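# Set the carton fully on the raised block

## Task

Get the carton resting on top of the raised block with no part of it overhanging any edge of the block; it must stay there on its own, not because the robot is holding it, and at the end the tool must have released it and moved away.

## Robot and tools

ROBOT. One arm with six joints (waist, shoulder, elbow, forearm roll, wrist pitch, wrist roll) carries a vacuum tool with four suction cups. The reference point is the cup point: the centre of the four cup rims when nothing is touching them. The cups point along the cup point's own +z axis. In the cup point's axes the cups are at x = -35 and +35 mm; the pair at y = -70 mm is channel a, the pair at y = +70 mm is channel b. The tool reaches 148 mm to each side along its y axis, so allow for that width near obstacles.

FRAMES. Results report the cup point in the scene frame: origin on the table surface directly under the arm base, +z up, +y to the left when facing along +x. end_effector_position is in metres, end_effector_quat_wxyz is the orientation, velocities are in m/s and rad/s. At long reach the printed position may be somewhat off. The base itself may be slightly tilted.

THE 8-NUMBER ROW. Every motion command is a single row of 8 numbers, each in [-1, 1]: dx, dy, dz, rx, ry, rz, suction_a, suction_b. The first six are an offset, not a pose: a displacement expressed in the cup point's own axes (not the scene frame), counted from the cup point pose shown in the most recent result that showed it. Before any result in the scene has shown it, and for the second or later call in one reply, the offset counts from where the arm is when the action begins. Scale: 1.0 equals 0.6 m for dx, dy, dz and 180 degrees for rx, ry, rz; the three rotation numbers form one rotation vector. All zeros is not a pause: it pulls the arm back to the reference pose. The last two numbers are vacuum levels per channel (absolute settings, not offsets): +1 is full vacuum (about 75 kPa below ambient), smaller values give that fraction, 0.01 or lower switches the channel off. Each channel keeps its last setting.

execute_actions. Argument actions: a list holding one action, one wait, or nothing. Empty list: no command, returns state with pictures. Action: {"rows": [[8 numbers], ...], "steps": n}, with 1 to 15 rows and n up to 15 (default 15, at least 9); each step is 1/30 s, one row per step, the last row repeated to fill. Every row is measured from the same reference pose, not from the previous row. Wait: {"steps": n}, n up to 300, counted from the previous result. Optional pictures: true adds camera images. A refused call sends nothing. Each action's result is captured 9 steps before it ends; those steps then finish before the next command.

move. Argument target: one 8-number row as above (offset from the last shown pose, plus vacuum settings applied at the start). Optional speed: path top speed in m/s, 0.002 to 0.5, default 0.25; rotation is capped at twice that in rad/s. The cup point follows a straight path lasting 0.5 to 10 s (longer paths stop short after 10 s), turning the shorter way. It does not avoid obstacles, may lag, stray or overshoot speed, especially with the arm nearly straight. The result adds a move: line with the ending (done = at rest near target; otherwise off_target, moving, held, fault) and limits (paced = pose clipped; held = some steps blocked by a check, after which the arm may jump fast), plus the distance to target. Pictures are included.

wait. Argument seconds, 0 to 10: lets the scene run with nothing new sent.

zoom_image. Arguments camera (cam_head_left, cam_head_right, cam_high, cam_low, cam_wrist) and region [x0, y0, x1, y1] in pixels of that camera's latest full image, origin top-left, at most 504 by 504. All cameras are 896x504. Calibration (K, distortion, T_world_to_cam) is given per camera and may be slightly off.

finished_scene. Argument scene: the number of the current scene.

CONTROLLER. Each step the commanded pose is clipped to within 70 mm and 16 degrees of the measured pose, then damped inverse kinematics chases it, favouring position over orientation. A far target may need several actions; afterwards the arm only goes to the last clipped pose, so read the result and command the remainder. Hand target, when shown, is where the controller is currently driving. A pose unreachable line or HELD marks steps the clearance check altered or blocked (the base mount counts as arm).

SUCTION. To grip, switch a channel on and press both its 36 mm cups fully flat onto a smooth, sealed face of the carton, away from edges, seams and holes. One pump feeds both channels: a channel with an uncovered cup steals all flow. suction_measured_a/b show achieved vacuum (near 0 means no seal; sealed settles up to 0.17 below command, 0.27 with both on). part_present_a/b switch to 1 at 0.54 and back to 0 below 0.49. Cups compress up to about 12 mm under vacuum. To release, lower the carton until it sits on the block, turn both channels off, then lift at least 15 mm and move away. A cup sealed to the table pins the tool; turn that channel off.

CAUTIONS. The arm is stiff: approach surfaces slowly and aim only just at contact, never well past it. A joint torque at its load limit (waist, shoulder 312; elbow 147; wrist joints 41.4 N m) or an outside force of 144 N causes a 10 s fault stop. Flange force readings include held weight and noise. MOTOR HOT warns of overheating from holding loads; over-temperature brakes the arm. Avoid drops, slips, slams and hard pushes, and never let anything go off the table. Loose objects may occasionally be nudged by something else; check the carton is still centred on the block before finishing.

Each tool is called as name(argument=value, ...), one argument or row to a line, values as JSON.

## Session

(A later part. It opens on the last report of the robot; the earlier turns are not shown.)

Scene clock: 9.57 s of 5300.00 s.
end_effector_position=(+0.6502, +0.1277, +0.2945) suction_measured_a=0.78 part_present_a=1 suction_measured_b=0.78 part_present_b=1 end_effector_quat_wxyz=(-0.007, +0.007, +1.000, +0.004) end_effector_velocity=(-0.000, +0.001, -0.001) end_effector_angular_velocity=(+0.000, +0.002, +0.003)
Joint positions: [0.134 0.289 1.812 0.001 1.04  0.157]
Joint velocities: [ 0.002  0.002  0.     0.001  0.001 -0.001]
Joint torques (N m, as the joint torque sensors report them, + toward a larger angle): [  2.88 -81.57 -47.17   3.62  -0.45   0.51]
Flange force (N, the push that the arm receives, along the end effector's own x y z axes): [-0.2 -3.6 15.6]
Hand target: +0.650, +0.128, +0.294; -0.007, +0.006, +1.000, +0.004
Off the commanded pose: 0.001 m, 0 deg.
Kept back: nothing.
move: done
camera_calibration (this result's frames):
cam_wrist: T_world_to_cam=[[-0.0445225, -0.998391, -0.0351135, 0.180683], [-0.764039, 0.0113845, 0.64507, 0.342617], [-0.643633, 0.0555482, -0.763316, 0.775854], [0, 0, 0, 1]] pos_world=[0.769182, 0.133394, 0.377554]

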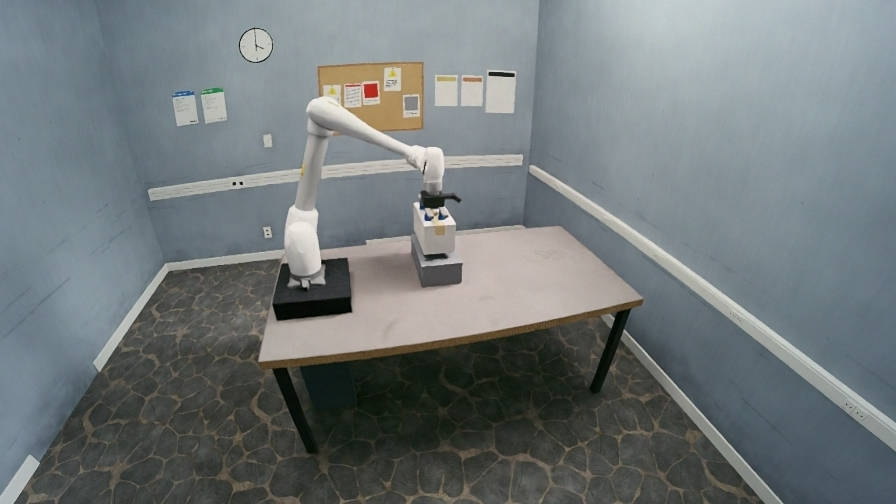

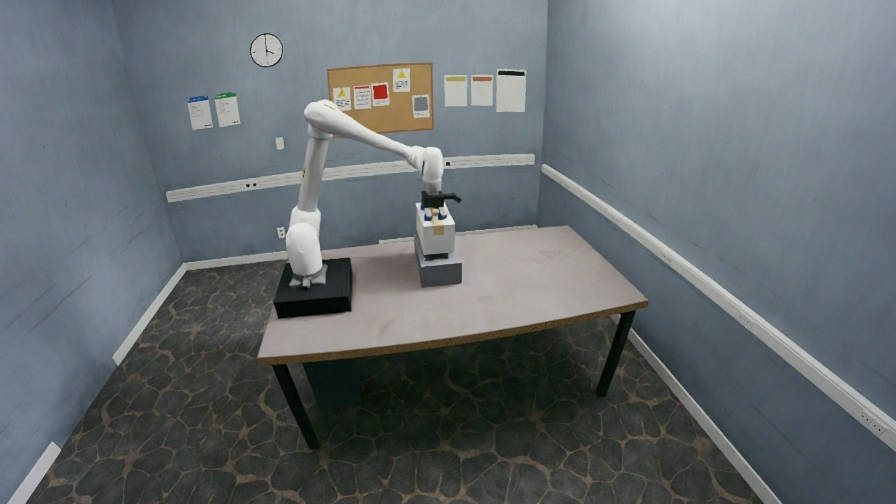

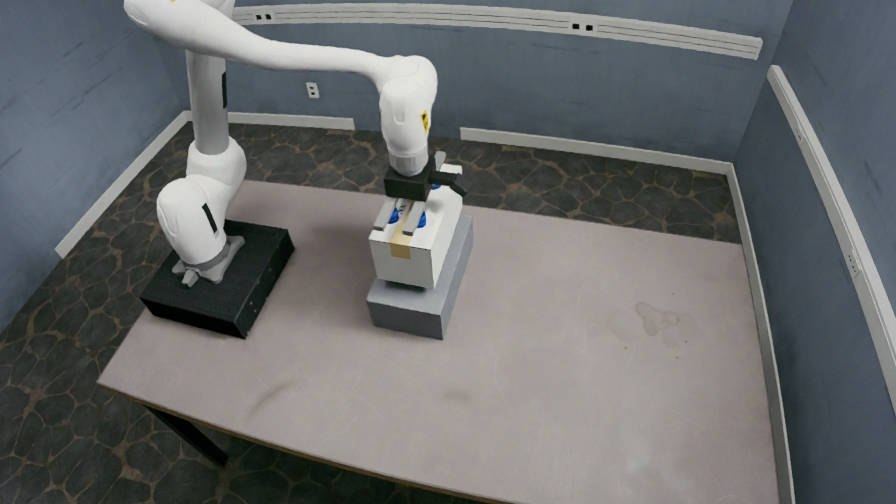

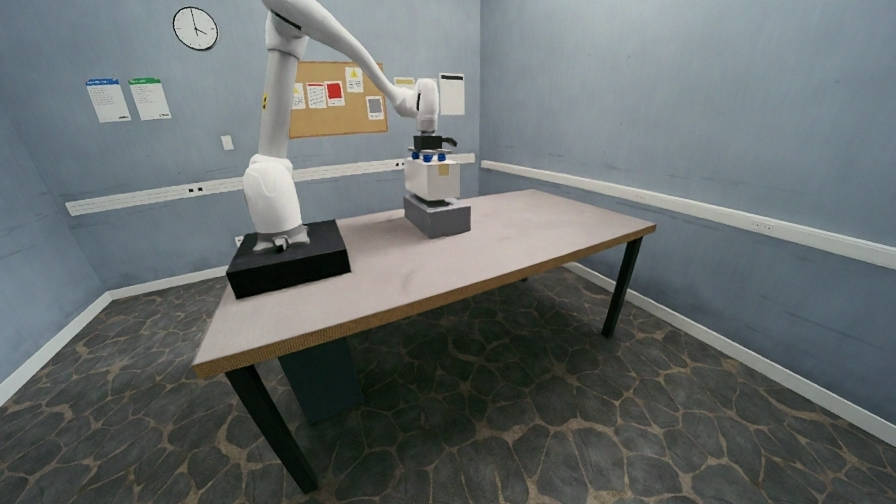

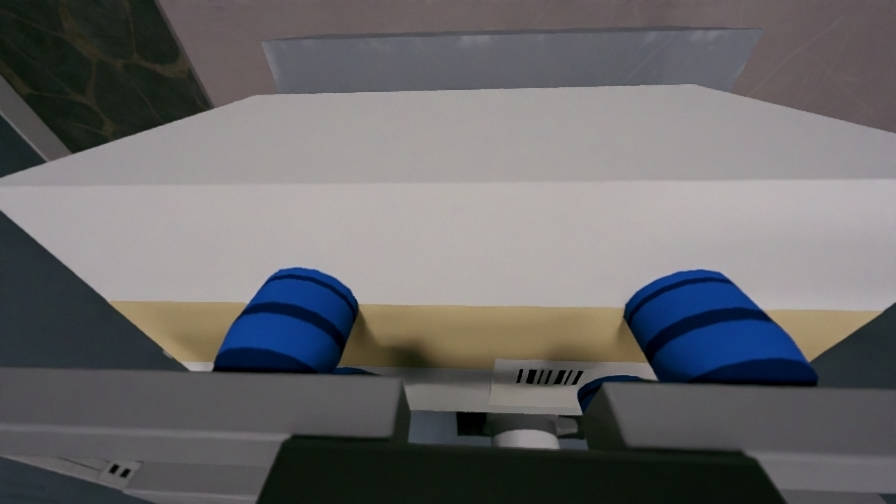

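move(
  target=[-0.01,-0.038,0.05,0,0,0,1,1],
  speed=0.06,
)

zoom_image(
  camera="cam_head_right",
  region=[390, 200, 490, 300],
)

zoom_image(
  camera="cam_low",
  region=[390, 150, 490, 250],
)

Scene clock: 10.87 s of 5300.00 s.
end_effector_position=(+0.6555, +0.1051, +0.2643) suction_measured_a=0.78 part_present_a=1 suction_measured_b=0.78 part_present_b=1 end_effector_quat_wxyz=(-0.007, +0.007, +1.000, +0.004) end_effector_velocity=(+0.000, -0.001, -0.000) end_effector_angular_velocity=(+0.000, -0.001, +0.000)
Joint positions: [0.099 0.317 1.836 0.001 0.988 0.122]
Joint velocities: [-0.001 -0.     0.001  0.    -0.001 -0.001]
Joint torques (N m, as the joint torque sensors report them, + toward a larger angle): [  1.52 -83.64 -48.06   3.7   -0.22   0.28]
Flange force (N, the push that the arm receives, along the end effector's own x y z axes): [5.0 -1.9 17.7]
Hand target: +0.655, +0.105, +0.264; -0.007, +0.007, +1.000, +0.004
Off the commanded pose: 0.000 m, 0 deg.
Kept back: nothing.
move: done
camera_calibration (this result's frames):
cam_wrist: T_world_to_cam=[[-0.0445016, -0.998396, -0.0350024, 0.157251], [-0.764085, 0.0114443, 0.645014, 0.366451], [-0.643579, 0.055449, -0.763368, 0.757469], [0, 0, 0, 1]] pos_world=[0.774489, 0.110804, 0.347366]

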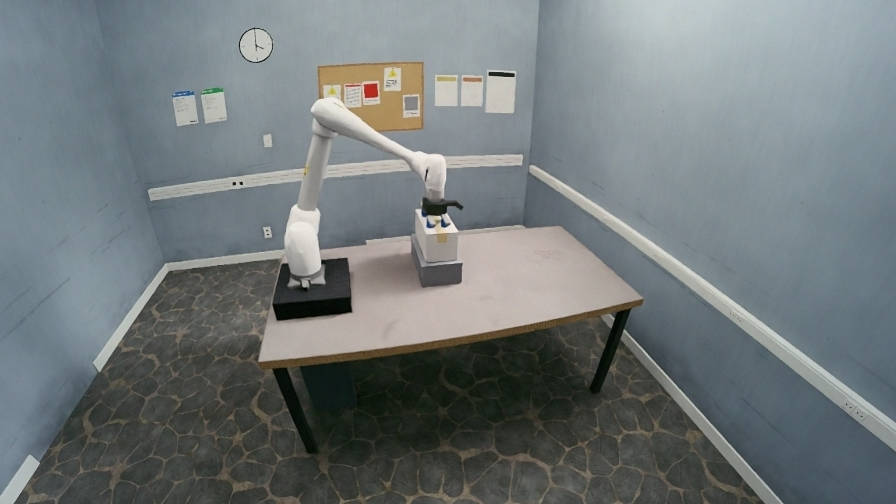

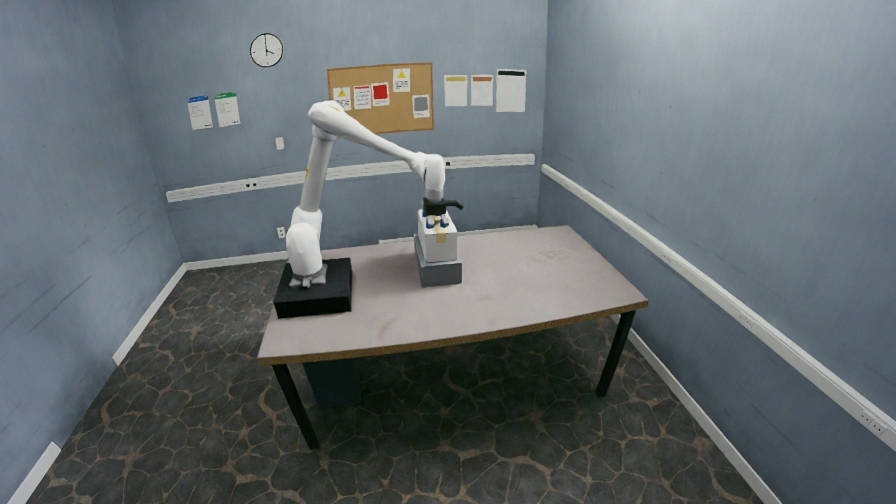

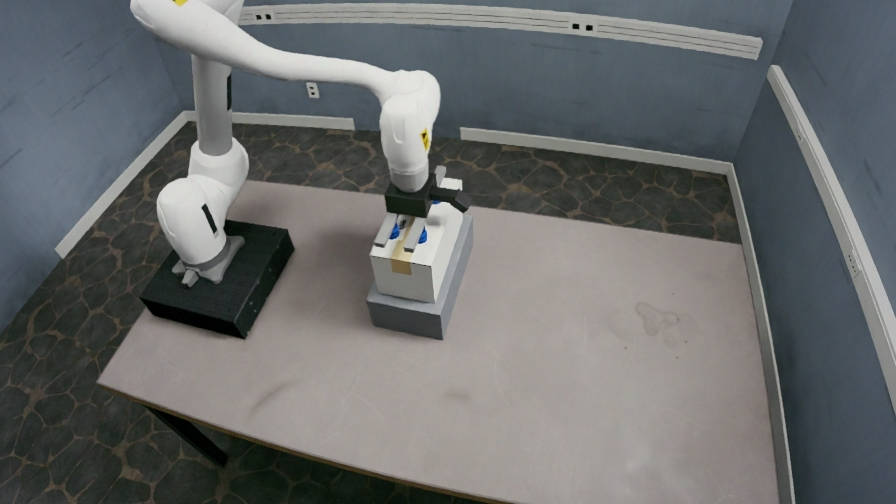

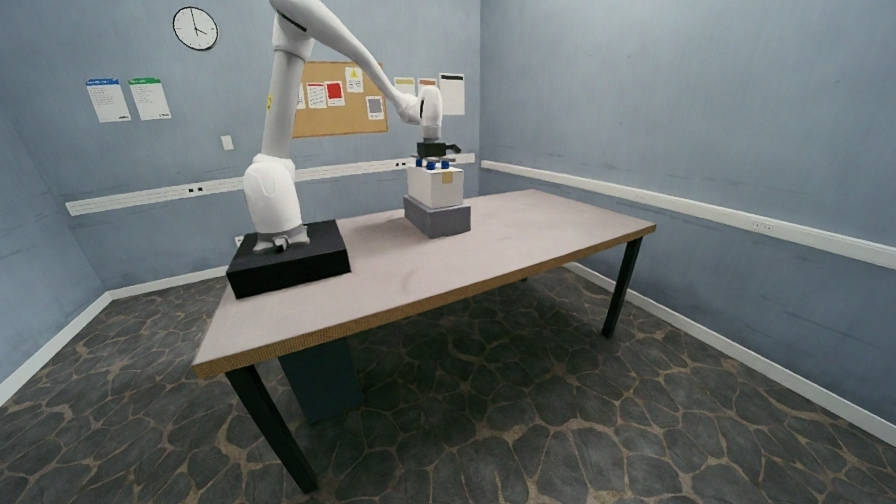

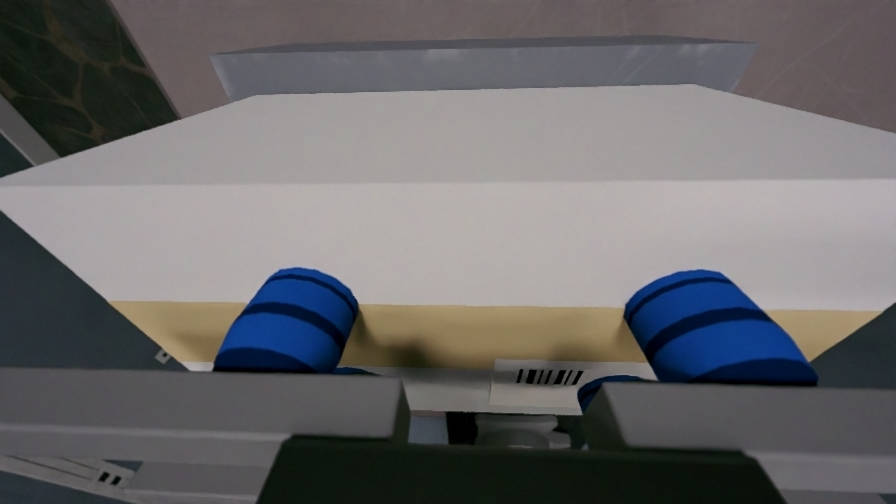

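Region (390, 200, 490, 300) of cam_head_right's 896x504 image, scaled by 5.040, with more detail than that image has.

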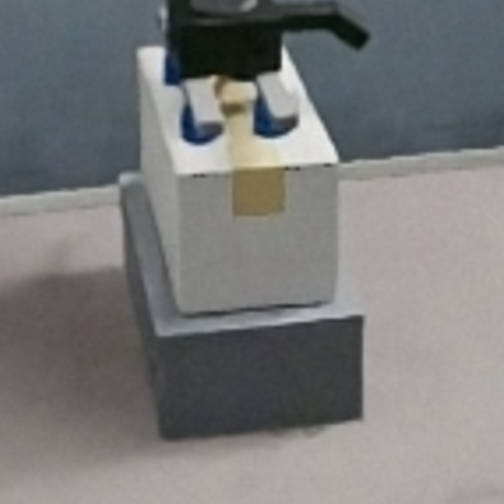

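Region (390, 150, 490, 250) of cam_low's 896x504 image, scaled by 5.040, with more detail than that image has.

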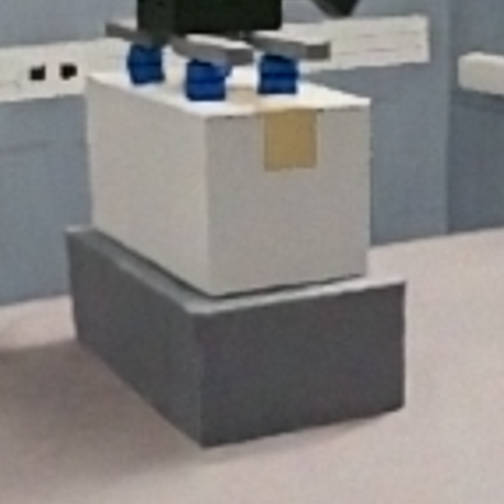

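Close. Small steps.

move(
  target=[0,0,0.008,0,0,0,1,1],
  speed=0.01,
)

Scene clock: 11.80 s of 5300.00 s.
end_effector_position=(+0.6555, +0.1051, +0.2600) suction_measured_a=0.78 part_present_a=1 suction_measured_b=0.78 part_present_b=1 end_effector_quat_wxyz=(-0.007, +0.007, +1.000, +0.004) end_effector_velocity=(-0.000, -0.000, -0.002) end_effector_angular_velocity=(-0.000, +0.002, -0.000)
Joint positions: [0.099 0.321 1.839 0.001 0.98  0.122]
Joint velocities: [-0.     0.002  0.001  0.    -0.002  0.   ]
Joint torques (N m, as the joint torque sensors report them, + toward a larger angle): [-13.    -5.33  -9.28   6.34  -5.74  -1.87]
Flange force (N, the push that the arm receives, along the end effector's own x y z axes): [37.4 18.1 -97.2]
Hand target: +0.655, +0.105, +0.259; -0.007, +0.007, +1.000, +0.004
Off the commanded pose: 0.000 m, 0 deg.
Kept back: nothing.
move: done
camera_calibration (this result's frames):
cam_wrist: T_world_to_cam=[[-0.0444936, -0.998393, -0.0351051, 0.157129], [-0.764529, 0.0114102, 0.644489, 0.369672], [-0.643052, 0.0555145, -0.763808, 0.753943], [0, 0, 0, 1]] pos_world=[0.77444, 0.110804, 0.343134]

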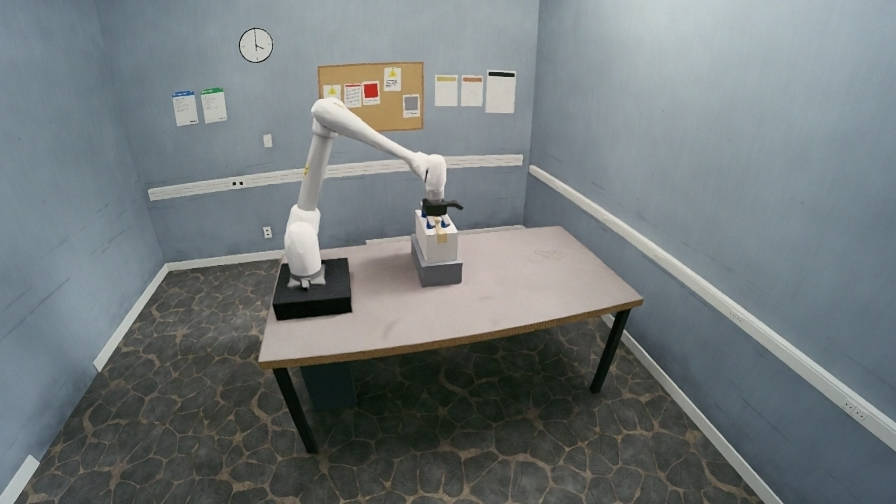

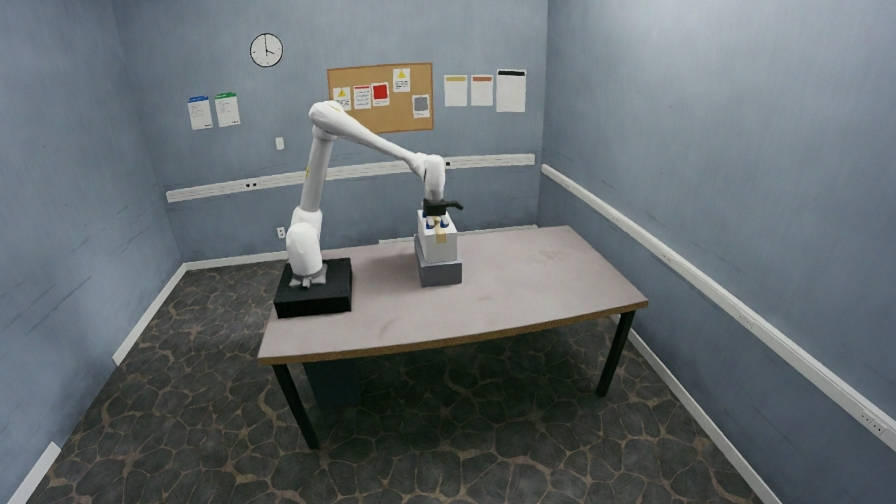

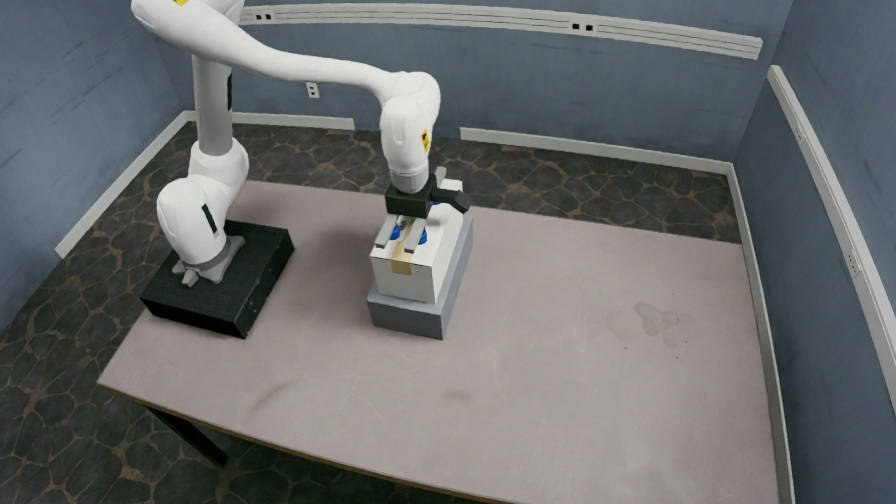

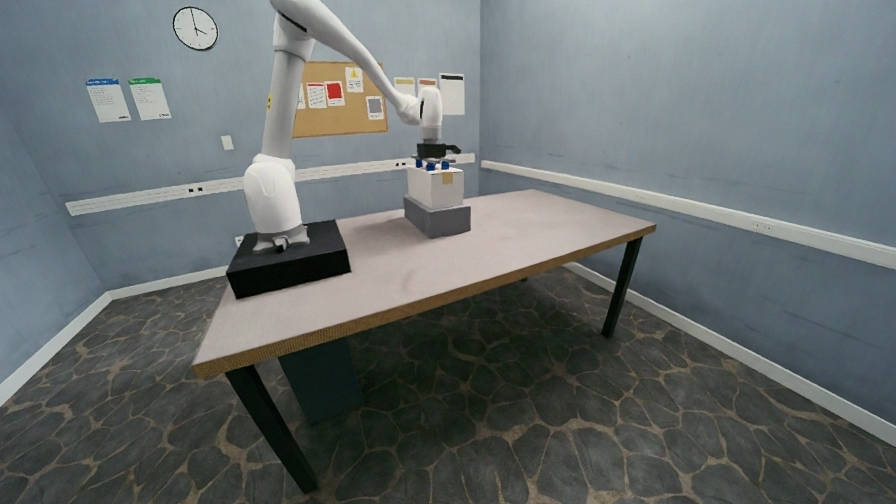

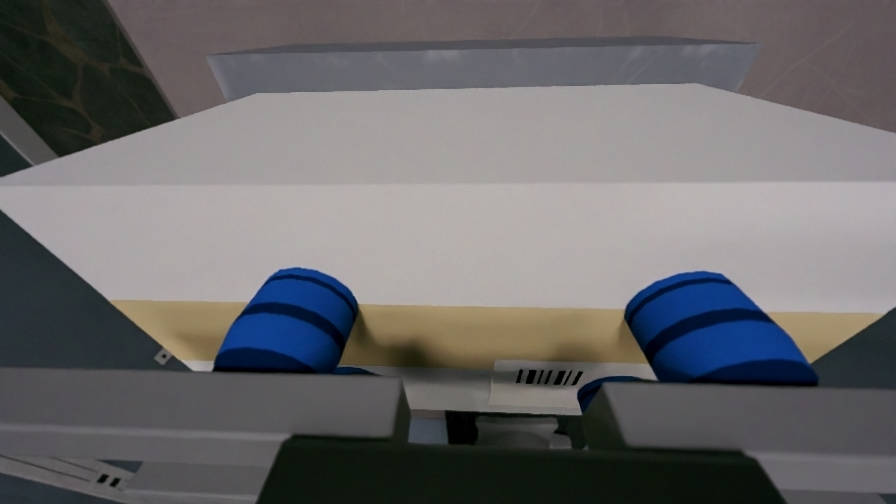

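execute_actions(
  actions=[
    {"rows":[[0,0,-0.004,0,0,0,1,1],[0,0,-0.004,0,0,0,1,1],[0,0,-0.004,0,0,0,1,1],[0,0,-0.004,0,0,0,0,0]]},
  ],
)

move(
  target=[0,0,-0.15,0,0,0,0,0],
  speed=0.15,
)

Scene clock: 12.27 s of 5300.00 s.
end_effector_position=(+0.6553, +0.1052, +0.2615) suction_measured_a=0.01 part_present_a=0 suction_measured_b=0.01 part_present_b=0 end_effector_quat_wxyz=(-0.007, +0.007, +1.000, +0.004) end_effector_velocity=(+0.010, +0.002, +0.020) end_effector_angular_velocity=(+0.003, -0.029, +0.001)
Joint positions: [0.099 0.32  1.838 0.001 0.984 0.122]
Joint velocities: [ 0.001 -0.015 -0.021 -0.     0.007 -0.001]
Joint torques (N m, as the joint torque sensors report them, + toward a larger angle): [  3.17 -48.26 -22.     3.88  -2.94   0.58]
Flange force (N, the push that the arm receives, along the end effector's own x y z axes): [5.3 0.1 -50.5]
Steps of this call (steps 1 to 8: nothing new was sent; steps 9 to 14: the first 6 steps of this action). Readings (end_effector_position | what the end effector reports):
9: (+0.6554, +0.1052, +0.2597) | suction_measured_a=0.78 part_present_a=1 suction_measured_b=0.78 part_present_b=1
10: (+0.6553, +0.1051, +0.2600) | suction_measured_a=0.78 part_present_a=1 suction_measured_b=0.78 part_present_b=1
12: (+0.6551, +0.1051, +0.2608) | suction_measured_a=0.58 part_present_a=1 suction_measured_b=0.58 part_present_b=1
14: the state above

Scene clock: 13.53 s of 5300.00 s.
end_effector_position=(+0.6567, +0.1044, +0.3522) suction_measured_a=0.00 part_present_a=0 suction_measured_b=0.00 part_present_b=0 end_effector_quat_wxyz=(-0.007, +0.006, +1.000, +0.004) end_effector_velocity=(+0.000, +0.000, +0.001) end_effector_angular_velocity=(-0.000, +0.000, +0.001)
Joint positions: [0.099 0.247 1.751 0.001 1.142 0.122]
Joint velocities: [ 0.001  0.    -0.001 -0.     0.002 -0.   ]
Joint torques (N m, as the joint torque sensors report them, + toward a larger angle): [  2.03 -67.43 -40.15   4.01  -0.02   0.54]
Flange force (N, the push that the arm receives, along the end effector's own x y z axes): [-0.6 -2.2 -1.9]
Hand target: +0.657, +0.104, +0.352; -0.007, +0.006, +1.000, +0.004
Off your previous action's commanded pose: 0.000 m, 0 deg at its last step (step 9 of this call).
Off the commanded pose: 0.000 m, 0 deg.
Kept back: nothing.
move: done
camera_calibration (this result's frames):
cam_wrist: T_world_to_cam=[[-0.0444068, -0.998395, -0.0351619, 0.159671], [-0.764406, 0.0112964, 0.644636, 0.311062], [-0.643204, 0.0555042, -0.763681, 0.825231], [0, 0, 0, 1]] pos_world=[0.77566, 0.110097, 0.435306]

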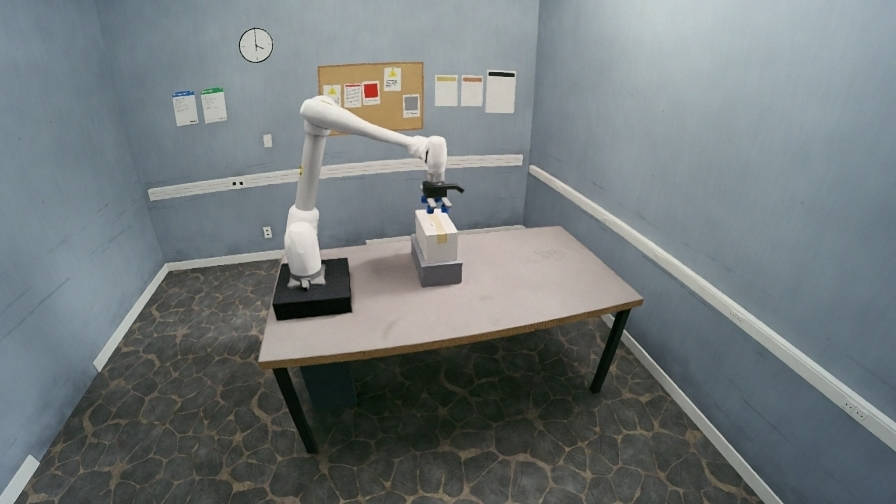

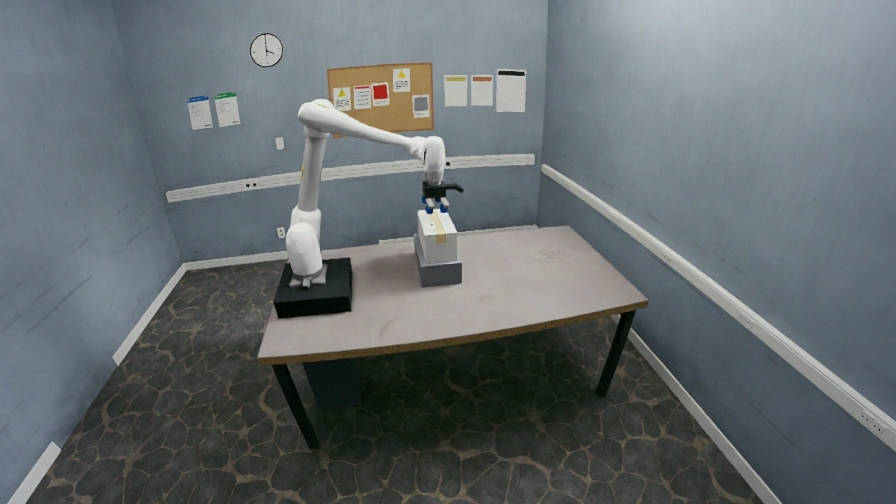

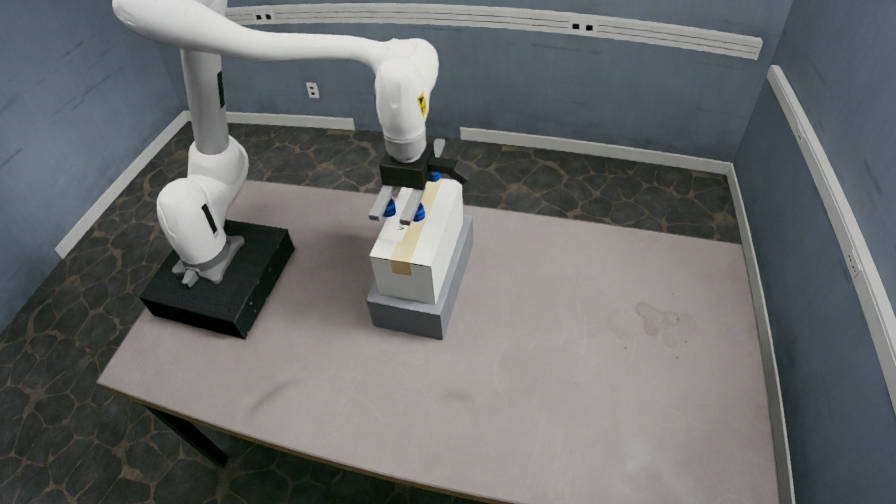

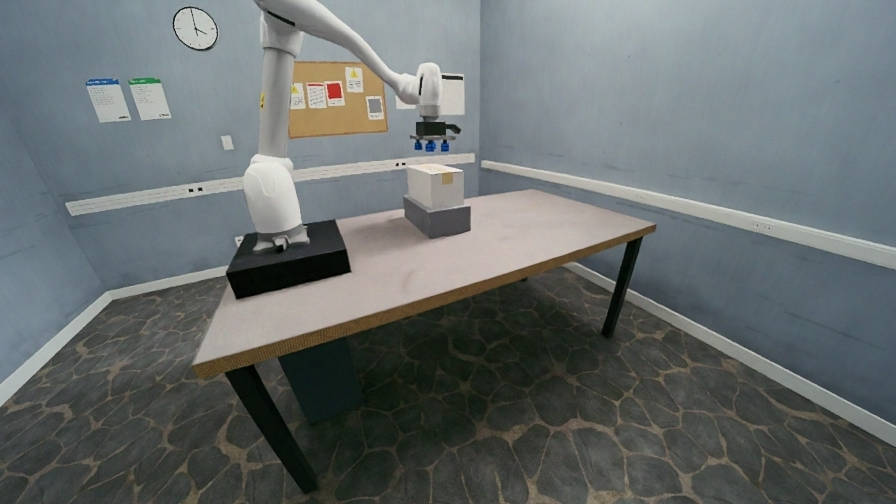

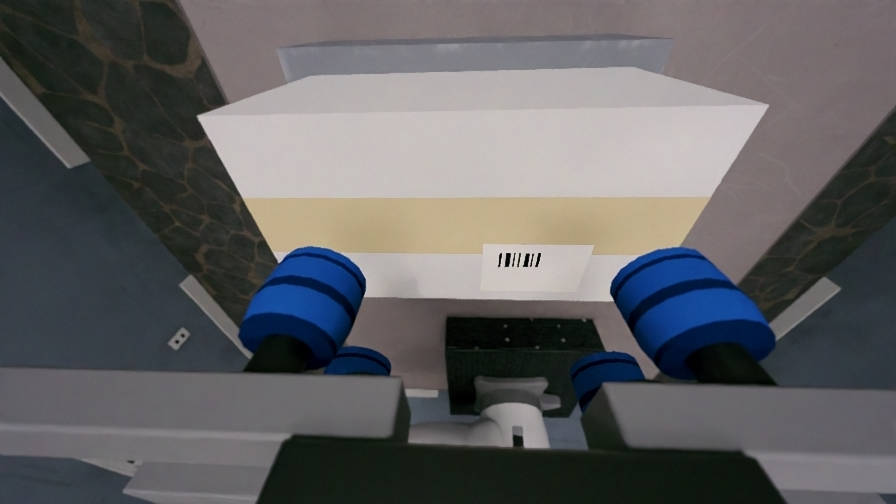

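finished_scene(
  scene=1,
)

The scene is finished: the task was done.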